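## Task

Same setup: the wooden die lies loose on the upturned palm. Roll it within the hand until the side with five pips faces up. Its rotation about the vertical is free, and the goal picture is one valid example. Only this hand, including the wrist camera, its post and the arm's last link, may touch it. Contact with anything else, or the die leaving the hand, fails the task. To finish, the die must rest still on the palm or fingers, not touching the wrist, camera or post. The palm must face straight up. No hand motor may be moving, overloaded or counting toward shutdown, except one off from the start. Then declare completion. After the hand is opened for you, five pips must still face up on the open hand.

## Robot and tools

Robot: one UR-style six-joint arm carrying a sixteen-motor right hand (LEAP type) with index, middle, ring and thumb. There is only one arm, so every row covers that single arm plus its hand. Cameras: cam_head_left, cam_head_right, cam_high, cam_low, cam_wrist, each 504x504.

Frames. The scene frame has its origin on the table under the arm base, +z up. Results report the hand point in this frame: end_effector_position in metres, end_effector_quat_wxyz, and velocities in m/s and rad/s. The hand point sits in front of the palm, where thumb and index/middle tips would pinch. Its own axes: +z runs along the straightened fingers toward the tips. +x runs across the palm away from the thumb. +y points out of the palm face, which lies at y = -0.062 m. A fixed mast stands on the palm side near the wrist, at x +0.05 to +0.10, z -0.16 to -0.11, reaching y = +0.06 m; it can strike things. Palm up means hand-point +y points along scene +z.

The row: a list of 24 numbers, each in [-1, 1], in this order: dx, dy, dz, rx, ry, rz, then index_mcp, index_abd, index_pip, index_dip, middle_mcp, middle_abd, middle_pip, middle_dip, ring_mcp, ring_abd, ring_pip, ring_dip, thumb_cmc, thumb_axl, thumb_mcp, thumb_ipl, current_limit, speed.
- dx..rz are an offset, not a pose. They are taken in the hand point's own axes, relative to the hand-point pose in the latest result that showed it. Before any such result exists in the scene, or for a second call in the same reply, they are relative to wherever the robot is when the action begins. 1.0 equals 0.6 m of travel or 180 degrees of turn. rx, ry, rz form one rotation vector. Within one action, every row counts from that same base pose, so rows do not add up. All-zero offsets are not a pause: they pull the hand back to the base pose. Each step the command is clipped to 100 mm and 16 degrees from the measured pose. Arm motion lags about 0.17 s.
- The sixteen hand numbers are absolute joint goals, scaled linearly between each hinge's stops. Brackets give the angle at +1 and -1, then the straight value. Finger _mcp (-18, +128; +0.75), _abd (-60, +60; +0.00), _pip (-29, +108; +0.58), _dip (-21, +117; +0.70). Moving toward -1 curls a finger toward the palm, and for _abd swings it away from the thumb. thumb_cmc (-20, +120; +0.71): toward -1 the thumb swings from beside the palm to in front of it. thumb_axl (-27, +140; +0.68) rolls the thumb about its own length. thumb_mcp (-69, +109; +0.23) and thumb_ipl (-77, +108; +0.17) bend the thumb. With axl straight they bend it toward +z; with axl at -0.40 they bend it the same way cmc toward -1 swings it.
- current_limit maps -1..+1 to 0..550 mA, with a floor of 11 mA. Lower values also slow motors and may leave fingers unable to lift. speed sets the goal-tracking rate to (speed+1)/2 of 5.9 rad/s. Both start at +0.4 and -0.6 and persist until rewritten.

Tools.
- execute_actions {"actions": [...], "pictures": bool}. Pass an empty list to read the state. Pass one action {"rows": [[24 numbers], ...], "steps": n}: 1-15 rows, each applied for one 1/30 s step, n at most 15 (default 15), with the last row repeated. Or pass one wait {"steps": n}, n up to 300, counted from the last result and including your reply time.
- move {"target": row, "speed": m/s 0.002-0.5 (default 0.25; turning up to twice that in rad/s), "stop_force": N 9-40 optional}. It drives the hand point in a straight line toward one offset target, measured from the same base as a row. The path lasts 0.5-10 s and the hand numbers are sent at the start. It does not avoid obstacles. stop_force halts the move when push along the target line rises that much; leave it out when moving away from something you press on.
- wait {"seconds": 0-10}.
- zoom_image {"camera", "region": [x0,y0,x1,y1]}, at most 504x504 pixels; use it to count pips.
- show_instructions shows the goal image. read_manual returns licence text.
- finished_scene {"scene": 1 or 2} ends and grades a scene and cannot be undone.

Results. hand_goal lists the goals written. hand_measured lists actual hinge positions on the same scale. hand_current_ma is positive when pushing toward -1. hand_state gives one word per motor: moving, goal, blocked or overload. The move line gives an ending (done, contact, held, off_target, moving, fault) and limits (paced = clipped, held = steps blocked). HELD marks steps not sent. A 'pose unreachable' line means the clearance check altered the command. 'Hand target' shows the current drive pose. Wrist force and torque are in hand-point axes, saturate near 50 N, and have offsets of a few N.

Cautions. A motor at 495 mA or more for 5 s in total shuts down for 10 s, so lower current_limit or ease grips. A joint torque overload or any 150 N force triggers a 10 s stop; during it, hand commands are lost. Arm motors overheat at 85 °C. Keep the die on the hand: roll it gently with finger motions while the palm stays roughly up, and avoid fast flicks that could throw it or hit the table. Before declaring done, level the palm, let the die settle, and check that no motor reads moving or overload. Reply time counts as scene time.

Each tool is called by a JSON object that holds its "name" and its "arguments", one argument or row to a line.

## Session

{"name": "execute_actions", "arguments": {
  "actions": []
}}

Scene clock: 0.00 s of 4800.00 s.
end_effector_position=(+0.6017, +0.0585, +0.4255) hand_goal=(+0.046, +0.000, -0.008, +0.280, +0.046, +0.000, -0.008, +0.280, +0.046, +0.000, -0.008, +0.280, -0.104, +0.266, +0.032, -0.018) hand_measured=(+0.062, +0.000, -0.006, +0.282, +0.062, +0.000, -0.006, +0.282, +0.060, +0.000, -0.006, +0.282, -0.088, +0.270, +0.034, -0.016) hand_current_ma=(+88, +0, +14, +13, +90, +0, +13, +14, +79, +0, +13, +14, +77, +25, +14, +13) hand_state=(goal, goal, goal, goal, goal, goal, goal, goal, goal, goal, goal, goal, goal, goal, goal, goal) hand_current_limit=0.40 hand_speed=-0.60 end_effector_quat_wxyz=(+0.503, +0.459, +0.516, +0.521) end_effector_velocity=(+0.000, -0.001, -0.000) end_effector_angular_velocity=(-0.000, +0.001, -0.001)
Joint positions: [-0.189 -1.175  2.212 -4.219 -1.296 -0.026]
Joint velocities: [-0.001 -0.    -0.     0.001 -0.    -0.   ]
Joint torques (N m, as the arm reports them, + toward a larger angle): no reading
Wrist force (N, on the end effector, along its own x y z axes, offset not removed): no reading
Wrist torque (N m, same axes, about the end effector's origin, offset not removed): no reading
Hand target: +0.602, +0.058, +0.425; +0.503, +0.459, +0.516, +0.521

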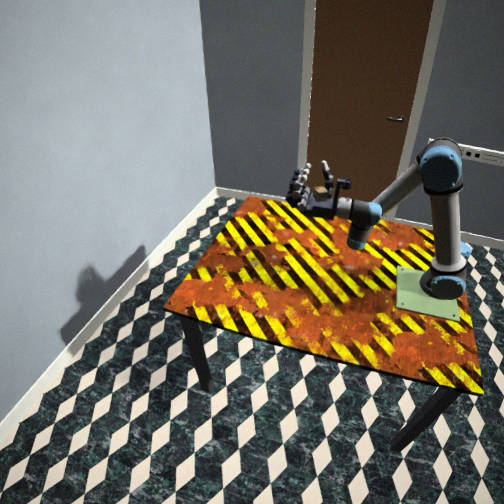

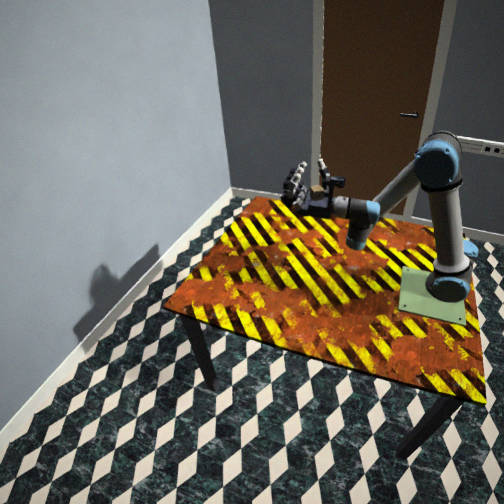

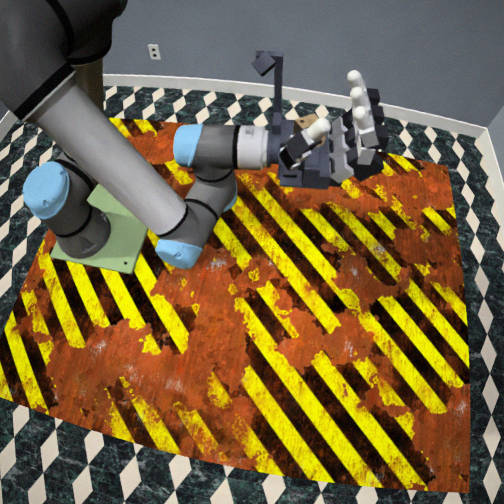

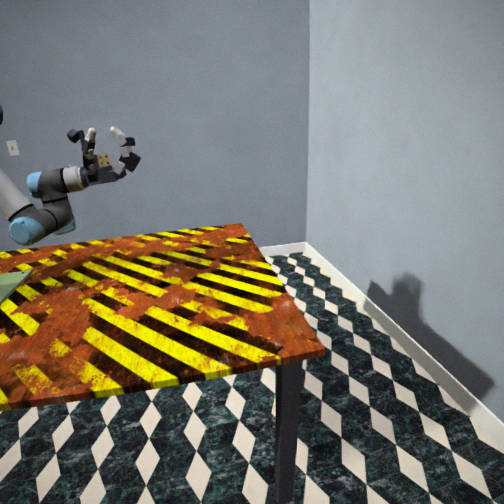

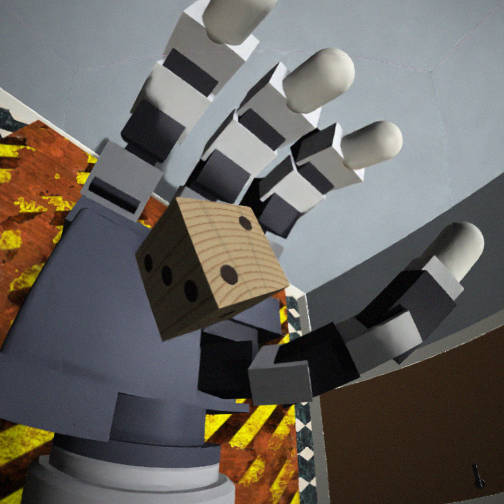

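{"name": "zoom_image", "arguments": {
  "camera": "cam_low",
  "region": [60,110,160,200]
}}

{"name": "zoom_image", "arguments": {
  "camera": "cam_head_left",
  "region": [270,150,370,230]
}}

{"name": "move", "arguments": {
  "target": [0,0,0,0.14,0,0,0.72,0,0.2,-0.3,0.72,0,0.2,-0.3,0.72,0,0.2,-0.3,-0.1,0.27,0.03,-0.02,0.4,-0.4],
  "speed": 0.2
}}

Region (60, 110, 160, 200) of cam_low's 504x504 image, scaled by 5.040, with more detail than that image has; it fills the top 454 rows of this view, and the rest is white.

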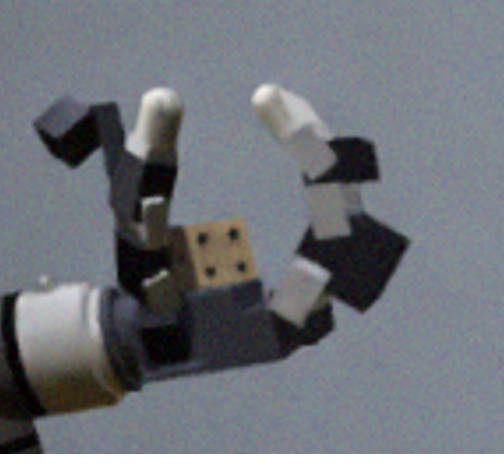

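Region (270, 150, 370, 230) of cam_head_left's 504x504 image, scaled by 5.040, with more detail than that image has; it fills the top 403 rows of this view, and the rest is white.

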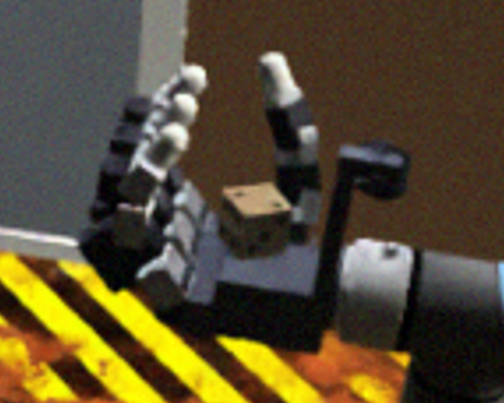

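Scene clock: 2.73 s of 4800.00 s.
end_effector_position=(+0.6017, +0.0585, +0.4256) hand_goal=(+0.720, +0.000, +0.200, -0.300, +0.720, +0.000, +0.200, -0.300, +0.720, +0.000, +0.200, -0.300, -0.100, +0.270, +0.030, -0.020) hand_measured=(+0.730, +0.000, +0.200, -0.298, +0.732, +0.000, +0.200, -0.296, +0.728, +0.000, +0.200, -0.296, -0.088, +0.270, +0.030, -0.018) hand_current_ma=(+55, +0, +1, +15, +76, +0, +4, +16, +49, +0, +1, +17, +57, +0, +0, +10) hand_state=(goal, goal, goal, goal, moving, goal, goal, goal, goal, goal, goal, goal, goal, goal, goal, goal) hand_current_limit=0.40 hand_speed=-0.40 end_effector_quat_wxyz=(+0.391, +0.557, +0.617, +0.396) end_effector_velocity=(+0.001, +0.000, -0.000) end_effector_angular_velocity=(-0.000, +0.014, +0.001)
Joint positions: [-0.193 -1.561  2.277 -3.445 -1.331 -0.144]
Joint velocities: [ 0.001 -0.009 -0.004  0.028 -0.002 -0.003]
Joint torques (N m, as the arm reports them, + toward a larger angle): [  7.33 -25.8  -26.26  -1.26  -1.11  -1.56]
Wrist force (N, on the end effector, along its own x y z axes, offset not removed): [-0.4 -1.4 -2.0]
Wrist torque (N m, same axes, about the end effector's origin, offset not removed): [0.23 0.21 -0.15]
Hand target: +0.602, +0.058, +0.426; +0.391, +0.557, +0.617, +0.395
Off the commanded pose: 0.000 m, 0 deg.
move: done

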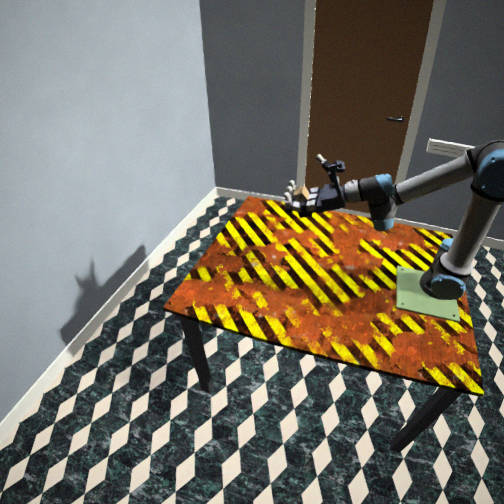

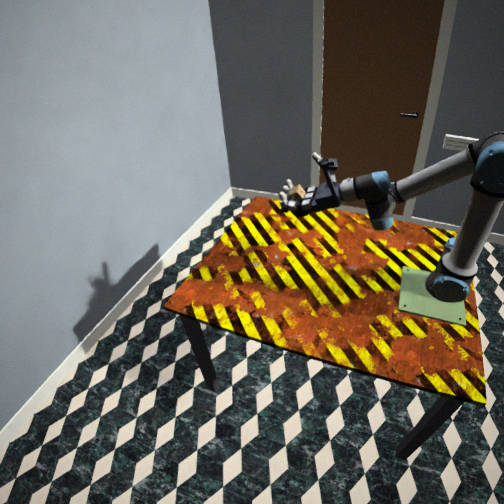

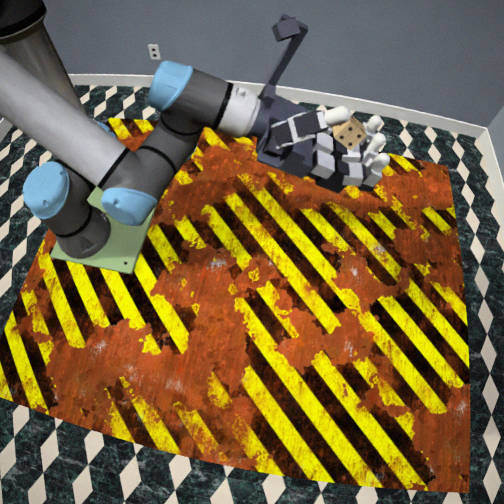

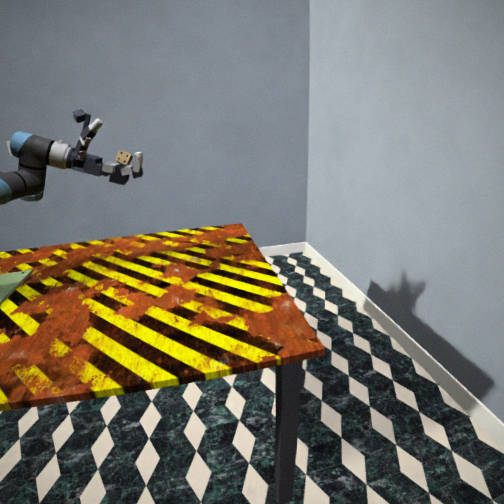

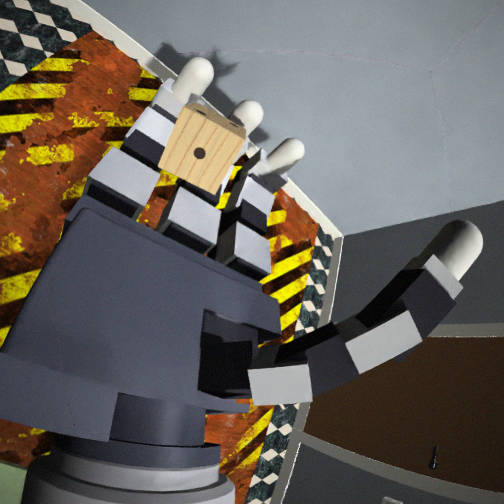

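{"name": "wait", "arguments": {
  "seconds": 0.3
}}

{"name": "zoom_image", "arguments": {
  "camera": "cam_wrist",
  "region": [80,40,330,290]
}}

{"name": "zoom_image", "arguments": {
  "camera": "cam_low",
  "region": [60,110,160,200]
}}

{"name": "zoom_image", "arguments": {
  "camera": "cam_high",
  "region": [290,90,410,200]
}}

Scene clock: 3.87 s of 4800.00 s.
end_effector_position=(+0.6018, +0.0585, +0.4256) hand_goal=(+0.720, +0.000, +0.200, -0.300, +0.720, +0.000, +0.200, -0.300, +0.720, +0.000, +0.200, -0.300, -0.100, +0.270, +0.030, -0.020) hand_measured=(+0.730, +0.000, +0.200, -0.298, +0.734, +0.000, +0.200, -0.296, +0.730, +0.000, +0.202, -0.296, -0.088, +0.270, +0.030, -0.018) hand_current_ma=(+55, +0, +1, +15, +70, +0, +3, +16, +59, +0, +6, +17, +57, +0, +0, +10) hand_state=(goal, goal, goal, goal, goal, goal, goal, goal, goal, goal, goal, goal, goal, goal, goal, goal) hand_current_limit=0.40 hand_speed=-0.40 end_effector_quat_wxyz=(+0.391, +0.557, +0.617, +0.395) end_effector_velocity=(+0.000, +0.000, -0.000) end_effector_angular_velocity=(+0.000, +0.000, +0.000)
Joint positions: [-0.193 -1.562  2.276 -3.442 -1.331 -0.145]
Joint velocities: [ 0.    -0.    -0.     0.001  0.    -0.   ]
Joint torques (N m, as the arm reports them, + toward a larger angle): [  7.43 -25.69 -26.2   -1.5   -1.08  -1.52]
Wrist force (N, on the end effector, along its own x y z axes, offset not removed): [2.0 -2.8 -4.1]
Wrist torque (N m, same axes, about the end effector's origin, offset not removed): [0.12 -0.15 0.09]
Hand target: +0.602, +0.058, +0.426; +0.391, +0.557, +0.617, +0.395
Off the commanded pose: 0.000 m, 0 deg.
Steps of this call (steps 1 to 34: nothing new was sent). Readings (end_effector_position | what the end effector reports):
1: (+0.6017, +0.0585, +0.4256) | hand_goal=(+0.720, +0.000, +0.200, -0.300, +0.720, +0.000, +0.200, -0.300, +0.720, +0.000, +0.200, -0.300, -0.100, +0.270, +0.030, -0.020) hand_measured=(+0.730, +0.000, +0.200, -0.298, +0.732, +0.000, +0.200, -0.296, +0.728, +0.000, +0.200, -0.296, -0.088, +0.270, +0.030, -0.018) hand_current_ma=(+55, +0, +1, +15, +72, +0, +4, +16, +48, +0, +1, +17, +57, +0, +0, +10) hand_state=(goal, goal, goal, goal, moving, goal, goal, goal, goal, goal, goal, goal, goal, goal, goal, goal) hand_current_limit=0.40 hand_speed=-0.40
2: (+0.6017, +0.0585, +0.4256) | hand_goal=(+0.720, +0.000, +0.200, -0.300, +0.720, +0.000, +0.200, -0.300, +0.720, +0.000, +0.200, -0.300, -0.100, +0.270, +0.030, -0.020) hand_measured=(+0.730, +0.000, +0.200, -0.298, +0.732, +0.000, +0.200, -0.296, +0.728, +0.000, +0.200, -0.296, -0.088, +0.270, +0.030, -0.018) hand_current_ma=(+55, +0, +1, +15, +69, +0, +3, +16, +49, +0, +1, +17, +57, +0, +0, +10) hand_state=(goal, goal, goal, goal, goal, goal, goal, goal, goal, goal, goal, goal, goal, goal, goal, goal) hand_current_limit=0.40 hand_speed=-0.40
4: (+0.6017, +0.0584, +0.4256) | hand_goal=(+0.720, +0.000, +0.200, -0.300, +0.720, +0.000, +0.200, -0.300, +0.720, +0.000, +0.200, -0.300, -0.100, +0.270, +0.030, -0.020) hand_measured=(+0.730, +0.000, +0.200, -0.298, +0.734, +0.000, +0.200, -0.296, +0.730, +0.000, +0.200, -0.296, -0.088, +0.270, +0.030, -0.018) hand_current_ma=(+55, +0, +1, +15, +70, +0, +3, +16, +55, +0, +5, +17, +57, +0, +0, +10) hand_state=(goal, goal, goal, goal, goal, goal, goal, goal, moving, goal, moving, goal, goal, goal, goal, goal) hand_current_limit=0.40 hand_speed=-0.40
8: (+0.6018, +0.0584, +0.4256) | hand_goal=(+0.720, +0.000, +0.200, -0.300, +0.720, +0.000, +0.200, -0.300, +0.720, +0.000, +0.200, -0.300, -0.100, +0.270, +0.030, -0.020) hand_measured=(+0.730, +0.000, +0.200, -0.298, +0.734, +0.000, +0.200, -0.296, +0.730, +0.000, +0.202, -0.296, -0.088, +0.270, +0.030, -0.018) hand_current_ma=(+55, +0, +1, +15, +70, +0, +3, +16, +59, +0, +6, +17, +57, +0, +0, +10) hand_state=(goal, goal, goal, goal, goal, goal, goal, goal, goal, goal, goal, goal, goal, goal, goal, goal) hand_current_limit=0.40 hand_speed=-0.40
34: the state above

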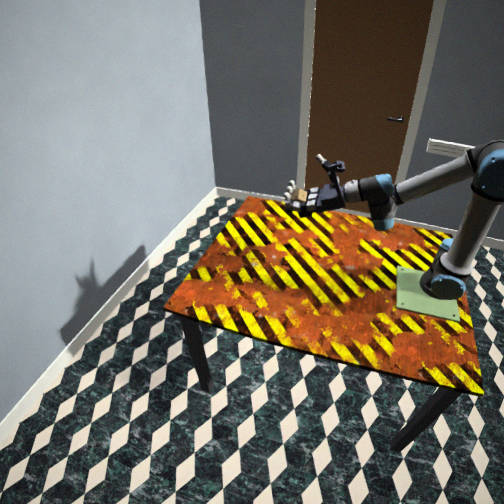

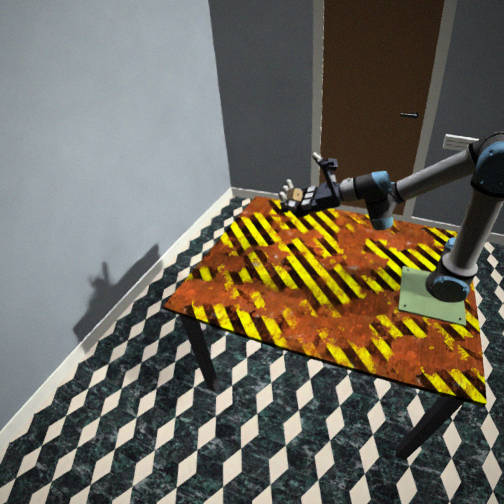

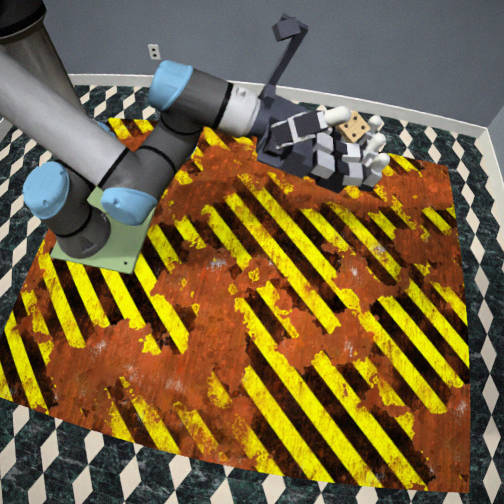

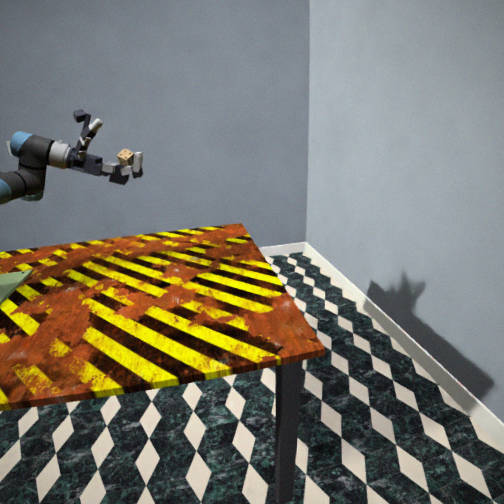

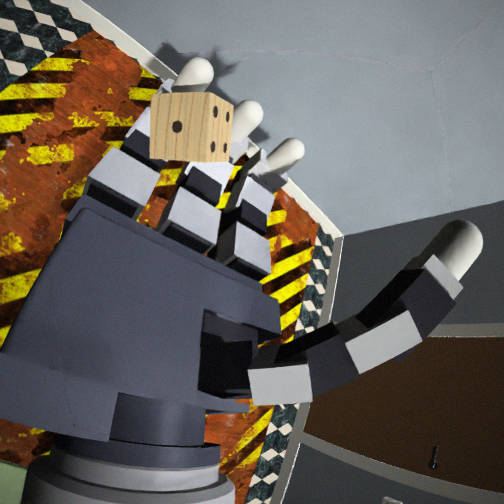

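Region (80, 40, 330, 290) of cam_wrist's 504x504 image, scaled by 2.016, with more detail than that image has.

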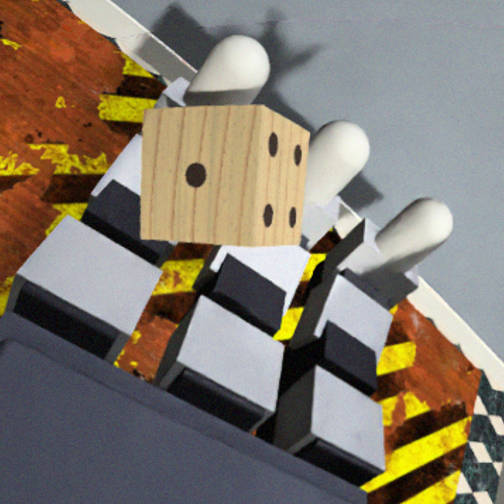

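Region (60, 110, 160, 200) of cam_low's 504x504 image, scaled by 5.040, with more detail than that image has; it fills the top 454 rows of this view, and the rest is white.

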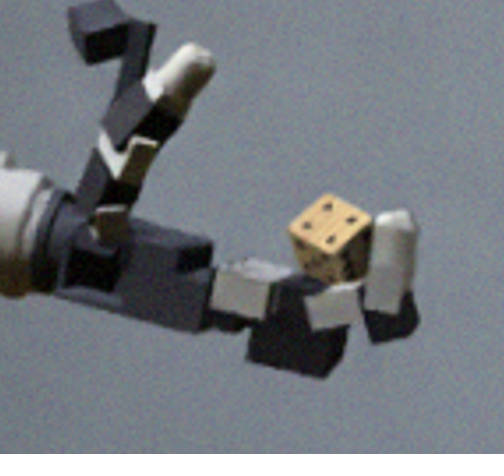

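Region (290, 90, 410, 200) of cam_high's 504x504 image, scaled by 4.200, with more detail than that image has; it fills the top 462 rows of this view, and the rest is white.

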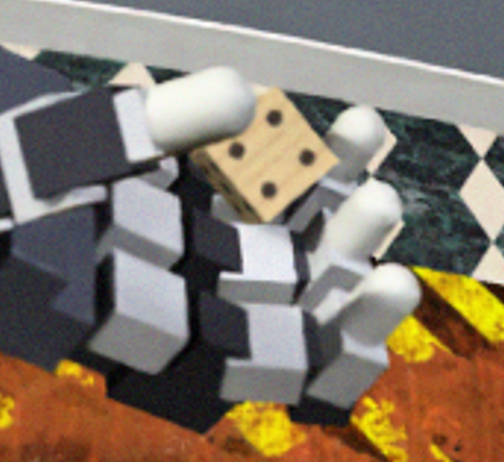

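{"name": "move", "arguments": {
  "target": [0,0,0,-0.14,0,0.02,0.7,0,0.2,-0.3,0.7,0,0.2,-0.3,0.7,0,0.2,-0.3,-0.1,0.27,0.03,-0.02,0.4,-0.6],
  "speed": 0.12
}}

{"name": "zoom_image", "arguments": {
  "camera": "cam_wrist",
  "region": [80,40,330,290]
}}

{"name": "zoom_image", "arguments": {
  "camera": "cam_low",
  "region": [80,110,180,200]
}}

{"name": "zoom_image", "arguments": {
  "camera": "cam_head_left",
  "region": [260,150,360,230]
}}

Scene clock: 8.17 s of 4800.00 s.
end_effector_position=(+0.6016, +0.0585, +0.4254) hand_goal=(+0.700, +0.000, +0.200, -0.300, +0.700, +0.000, +0.200, -0.300, +0.700, +0.000, +0.200, -0.300, -0.100, +0.270, +0.030, -0.020) hand_measured=(+0.726, +0.000, +0.200, -0.298, +0.728, +0.000, +0.200, -0.298, +0.724, +0.000, +0.202, -0.296, -0.088, +0.270, +0.030, -0.018) hand_current_ma=(+139, +0, +1, +14, +152, +0, +3, +15, +137, +0, +6, +16, +57, +0, +0, +10) hand_state=(blocked, goal, goal, goal, blocked, goal, goal, goal, blocked, goal, goal, goal, goal, goal, goal, goal) hand_current_limit=0.40 hand_speed=-0.60 end_effector_quat_wxyz=(+0.490, +0.478, +0.498, +0.532) end_effector_velocity=(+0.000, -0.000, +0.001) end_effector_angular_velocity=(+0.002, -0.014, -0.001)
Joint positions: [-0.167 -1.178  2.209 -4.212 -1.332  0.033]
Joint velocities: [ 0.002  0.011 -0.007 -0.018 -0.003  0.004]
Joint torques (N m, as the arm reports them, + toward a larger angle): [  7.45 -21.57 -20.72  -3.32  -1.34   1.07]
Wrist force (N, on the end effector, along its own x y z axes, offset not removed): [0.2 -2.6 -2.1]
Wrist torque (N m, same axes, about the end effector's origin, offset not removed): [-0.18 0.16 -0.08]
Hand target: +0.602, +0.058, +0.425; +0.490, +0.478, +0.498, +0.533
Off the commanded pose: 0.000 m, 0 deg.
move: done

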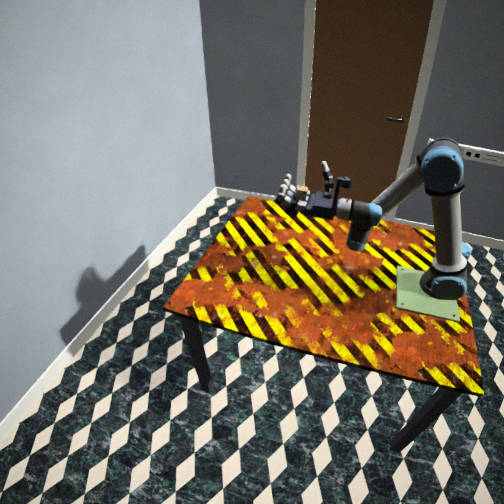

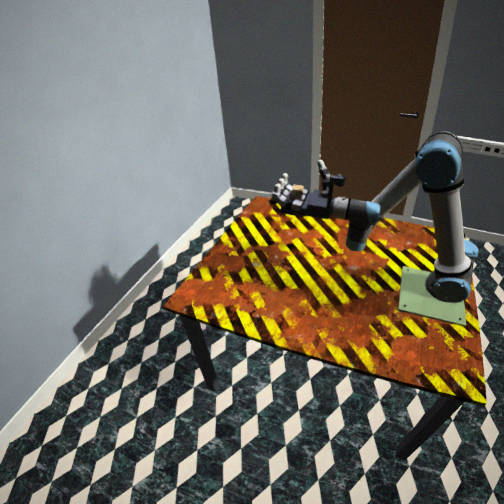

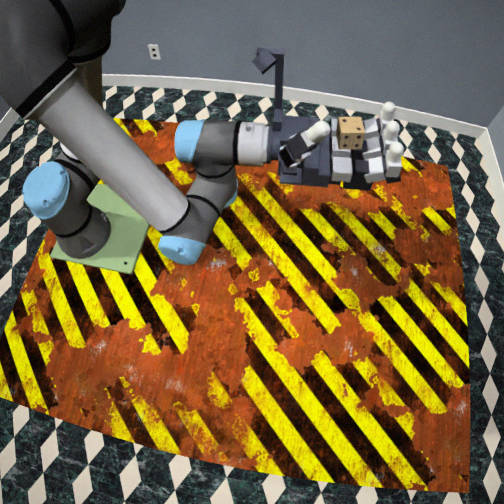

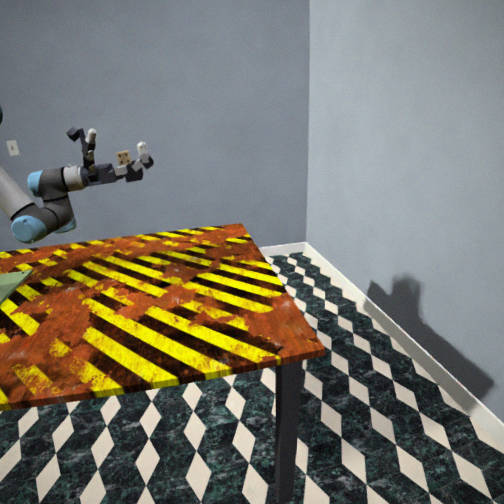

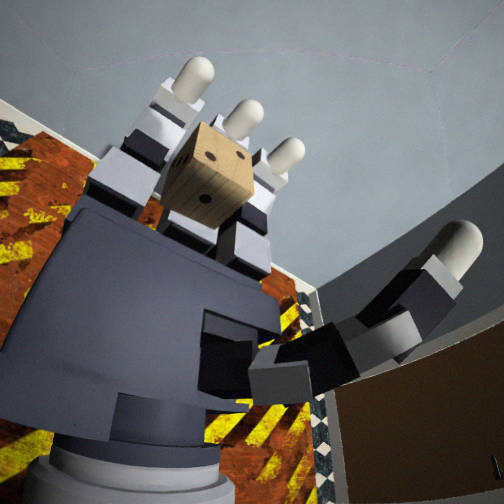

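Region (80, 40, 330, 290) of cam_wrist's 504x504 image, scaled by 2.016, with more detail than that image has.

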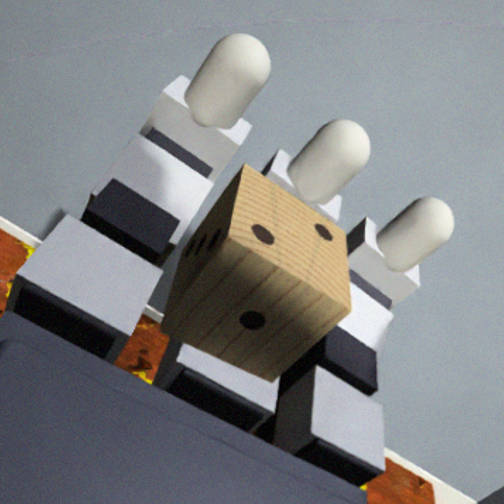

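Region (80, 110, 180, 200) of cam_low's 504x504 image, scaled by 5.040, with more detail than that image has; it fills the top 454 rows of this view, and the rest is white.

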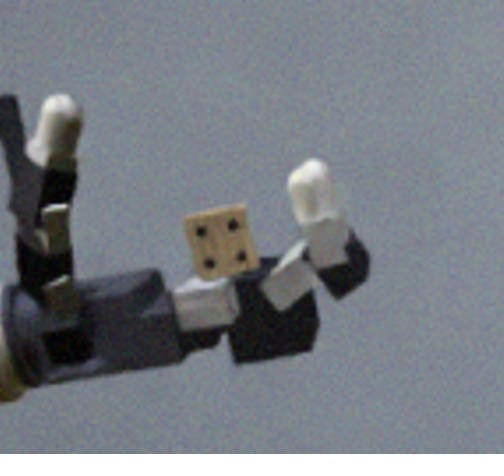

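Region (260, 150, 360, 230) of cam_head_left's 504x504 image, scaled by 5.040, with more detail than that image has; it fills the top 403 rows of this view, and the rest is white.

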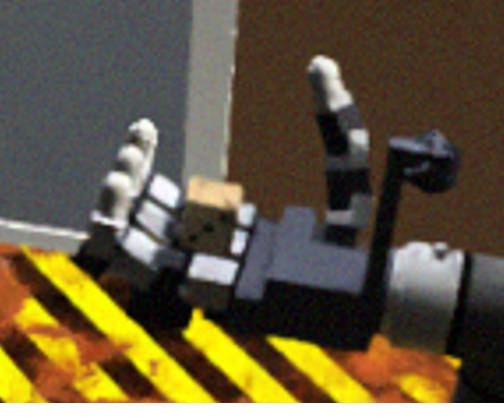

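{"name": "move", "arguments": {
  "target": [0,0,0,0.167,0,0,0.36,0,0.3,-0.2,0.36,0,0.3,-0.2,0.36,0,0.3,-0.2,0.3,0.27,0.03,-0.02,0.4,-0.85],
  "speed": 0.25
}}

{"name": "zoom_image", "arguments": {
  "camera": "cam_low",
  "region": [60,100,180,210]
}}

Scene clock: 14.97 s of 4800.00 s.
end_effector_position=(+0.6017, +0.0585, +0.4256) hand_goal=(+0.360, +0.000, +0.300, -0.200, +0.360, +0.000, +0.300, -0.200, +0.360, +0.000, +0.300, -0.200, +0.300, +0.270, +0.030, -0.020) hand_measured=(+0.390, +0.000, +0.300, -0.202, +0.392, +0.000, +0.300, -0.204, +0.384, +0.000, +0.300, -0.204, +0.308, +0.270, +0.030, -0.018) hand_current_ma=(+155, +0, +0, -14, +171, +0, +0, -15, +138, +0, +0, -16, +38, +0, +0, +10) hand_state=(blocked, goal, goal, goal, blocked, goal, goal, goal, blocked, goal, goal, goal, goal, goal, goal, goal) hand_current_limit=0.40 hand_speed=-0.85 end_effector_quat_wxyz=(+0.350, +0.588, +0.619, +0.385) end_effector_velocity=(+0.001, -0.000, +0.000) end_effector_angular_velocity=(-0.001, +0.014, +0.001)
Joint positions: [-0.187 -1.624  2.252 -3.268 -1.331 -0.103]
Joint velocities: [ 0.    -0.007 -0.006  0.027 -0.001 -0.003]
Joint torques (N m, as the arm reports them, + toward a larger angle): [ -6.32 -24.88 -27.18  -1.55  -0.89  -1.47]
Wrist force (N, on the end effector, along its own x y z axes, offset not removed): [-1.4 -1.6 -1.0]
Wrist torque (N m, same axes, about the end effector's origin, offset not removed): [-0.01 0.21 -0.16]
Hand target: +0.602, +0.058, +0.426; +0.349, +0.589, +0.619, +0.385
Off the commanded pose: 0.000 m, 0 deg.
move: done

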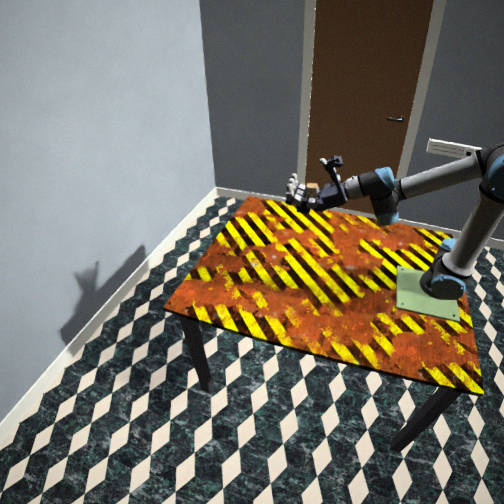

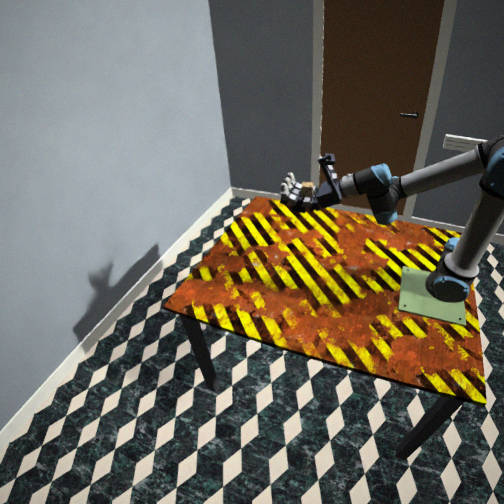

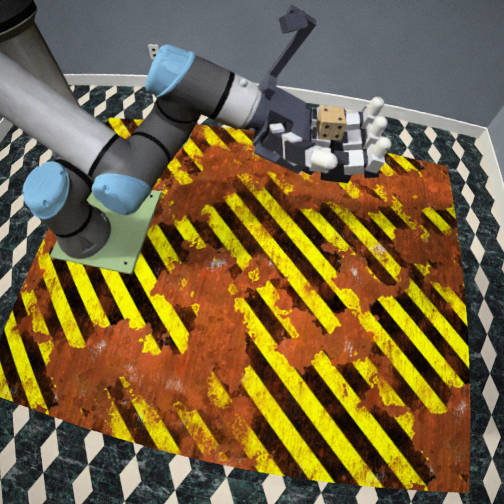

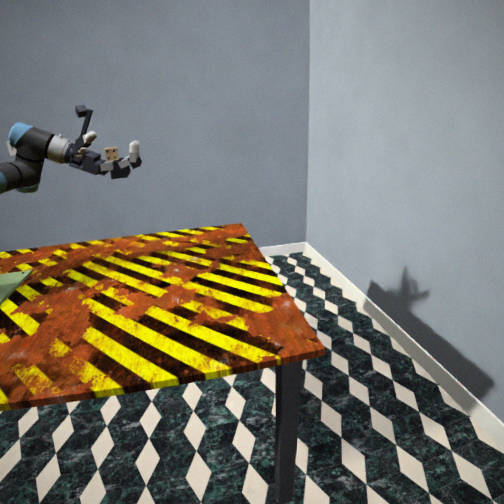

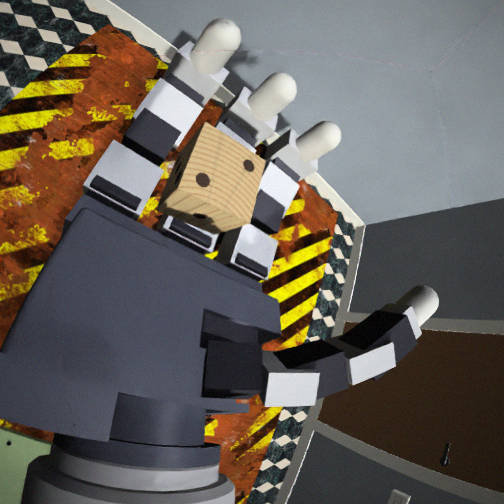

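Region (60, 100, 180, 210) of cam_low's 504x504 image, scaled by 4.200, with more detail than that image has; it fills the top 462 rows of this view, and the rest is white.

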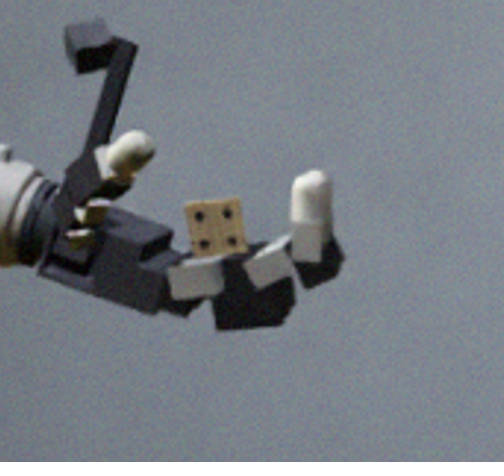

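Working as intended; continuing the synchronized pitch.

{"name": "move", "arguments": {
  "target": [0,0,0,0.167,0,0,-0.06,0,0.3,-0.2,-0.06,0,0.3,-0.2,-0.06,0,0.3,-0.2,0.3,0.27,0.03,-0.02,0.4,-0.85],
  "speed": 0.25
}}

{"name": "move", "arguments": {
  "target": [0,0,0,0.167,0,0,-0.46,0,0.3,-0.2,-0.46,0,0.3,-0.2,-0.46,0,0.3,-0.2,0.3,0.27,0.03,-0.02,0.4,-0.85],
  "speed": 0.25
}}

{"name": "zoom_image", "arguments": {
  "camera": "cam_low",
  "region": [40,70,180,200]
}}

Scene clock: 17.30 s of 4800.00 s.
end_effector_position=(+0.6017, +0.0585, +0.4257) hand_goal=(-0.060, +0.000, +0.300, -0.200, -0.060, +0.000, +0.300, -0.200, -0.060, +0.000, +0.300, -0.200, +0.300, +0.270, +0.030, -0.020) hand_measured=(-0.030, +0.000, +0.300, -0.202, -0.026, +0.000, +0.300, -0.202, -0.036, +0.000, +0.300, -0.204, +0.308, +0.270, +0.030, -0.018) hand_current_ma=(+157, +0, +0, -14, +177, +0, +0, -15, +140, +0, +0, -16, +39, +0, -5, +10) hand_state=(blocked, goal, goal, goal, blocked, goal, goal, goal, blocked, goal, goal, goal, goal, goal, goal, goal) hand_current_limit=0.40 hand_speed=-0.85 end_effector_quat_wxyz=(+0.186, +0.659, +0.698, +0.212) end_effector_velocity=(+0.001, -0.000, -0.000) end_effector_angular_velocity=(-0.000, +0.011, -0.000)
Joint positions: [-0.162 -1.754  1.936 -2.298 -1.427 -0.188]
Joint velocities: [ 0.     0.003 -0.01   0.018 -0.002 -0.001]
Joint torques (N m, as the arm reports them, + toward a larger angle): [  7.05  -8.37 -31.19  -2.05  -0.96  -1.52]
Wrist force (N, on the end effector, along its own x y z axes, offset not removed): [0.5 -0.8 -1.8]
Wrist torque (N m, same axes, about the end effector's origin, offset not removed): [0.24 0.07 0.02]
Hand target: +0.602, +0.058, +0.426; +0.185, +0.659, +0.698, +0.211
Off the commanded pose: 0.000 m, 0 deg.
move: done

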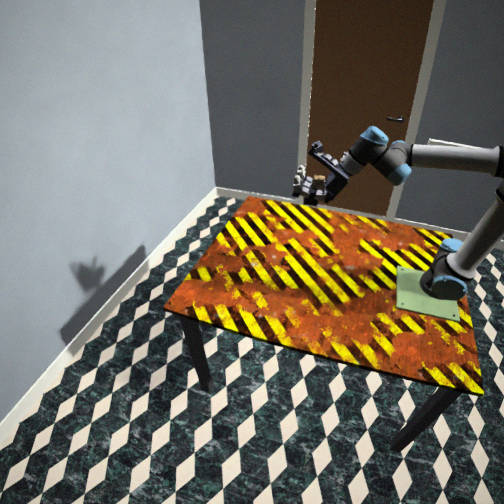

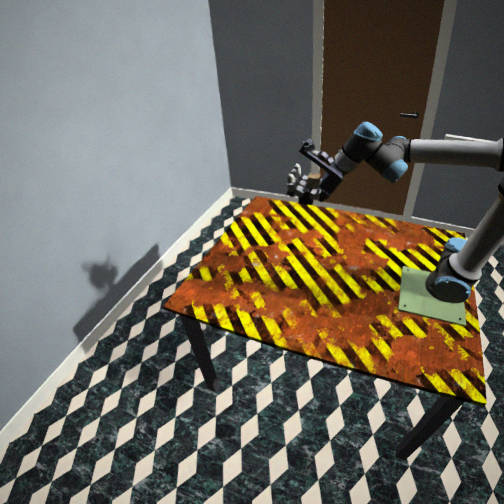

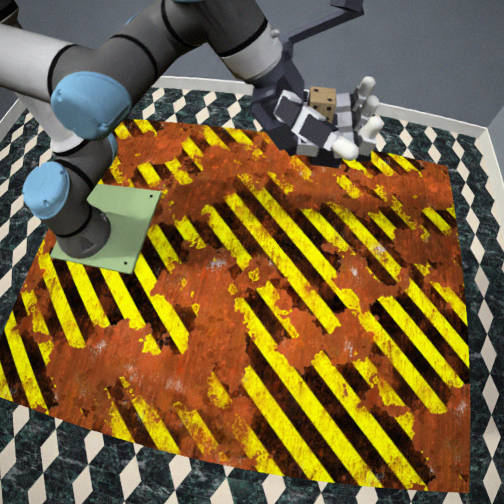

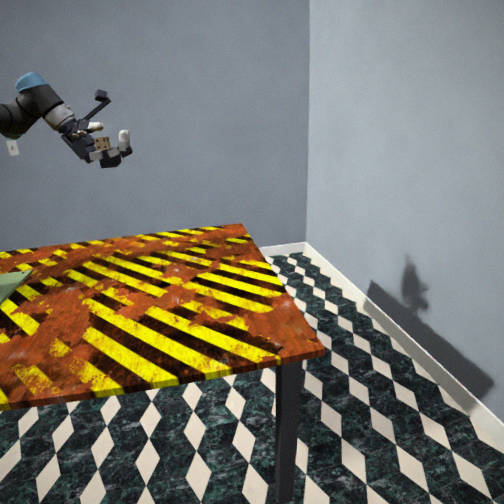

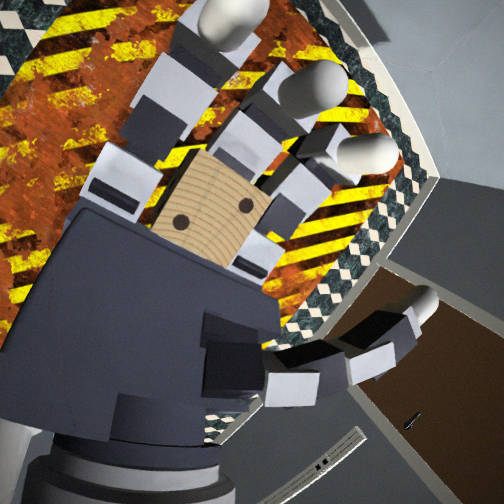

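Scene clock: 18.90 s of 4800.00 s.
end_effector_position=(+0.6017, +0.0585, +0.4256) hand_goal=(-0.460, +0.000, +0.300, -0.200, -0.460, +0.000, +0.300, -0.200, -0.460, +0.000, +0.300, -0.200, +0.300, +0.270, +0.030, -0.020) hand_measured=(-0.430, +0.000, +0.300, -0.202, -0.424, +0.000, +0.300, -0.202, -0.436, +0.000, +0.300, -0.204, +0.304, +0.270, +0.028, -0.018) hand_current_ma=(+157, +0, +1, -14, +188, +0, +1, -15, +140, +0, +1, -16, +23, +0, -16, +8) hand_state=(blocked, goal, goal, goal, blocked, goal, goal, goal, blocked, goal, goal, goal, goal, goal, goal, goal) hand_current_limit=0.40 hand_speed=-0.85 end_effector_quat_wxyz=(+0.009, +0.684, +0.729, +0.024) end_effector_velocity=(+0.000, -0.000, -0.000) end_effector_angular_velocity=(+0.000, +0.011, -0.000)
Joint positions: [-0.118 -1.549  1.428 -1.483 -1.541 -0.19 ]
Joint velocities: [ 0.001  0.007 -0.013  0.017 -0.001  0.001]
Joint torques (N m, as the arm reports them, + toward a larger angle): [  7.03 -16.01 -31.75  -1.47  -1.13   1.28]
Wrist force (N, on the end effector, along its own x y z axes, offset not removed): [1.6 0.1 -2.9]
Wrist torque (N m, same axes, about the end effector's origin, offset not removed): [0.62 0.10 0.22]
Hand target: +0.602, +0.058, +0.426; +0.008, +0.684, +0.729, +0.024
Off the commanded pose: 0.000 m, 0 deg.
move: done

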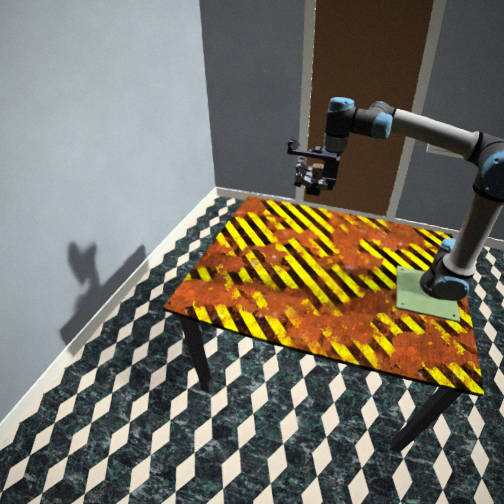

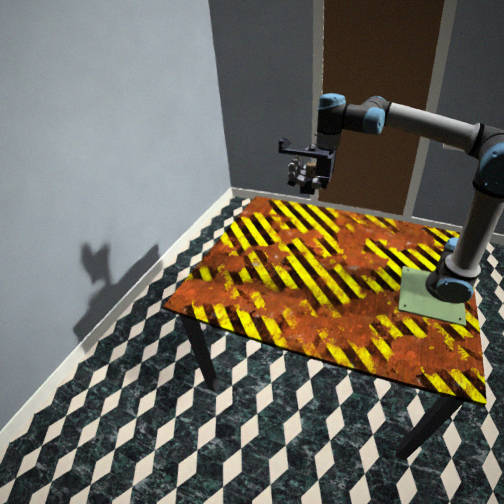

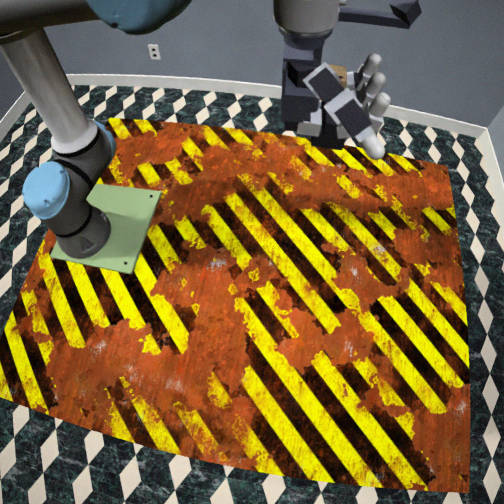

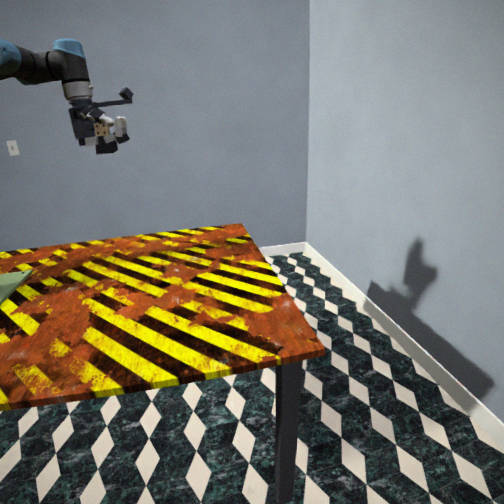

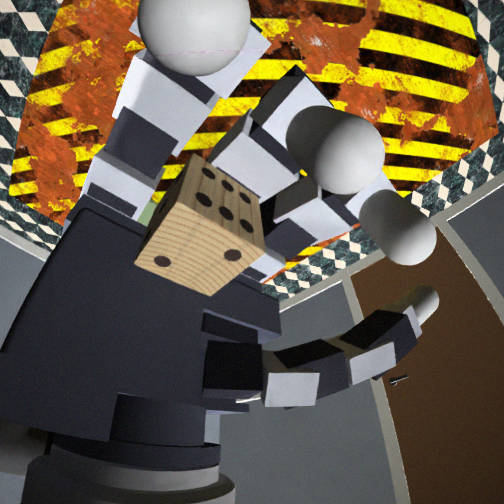

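Region (40, 70, 180, 200) of cam_low's 504x504 image, scaled by 3.600, with more detail than that image has; it fills the top 468 rows of this view, and the rest is white.

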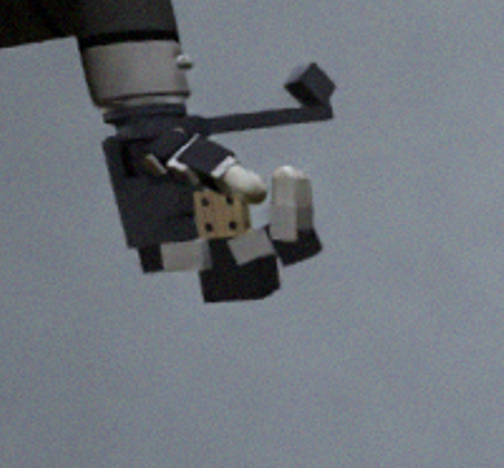

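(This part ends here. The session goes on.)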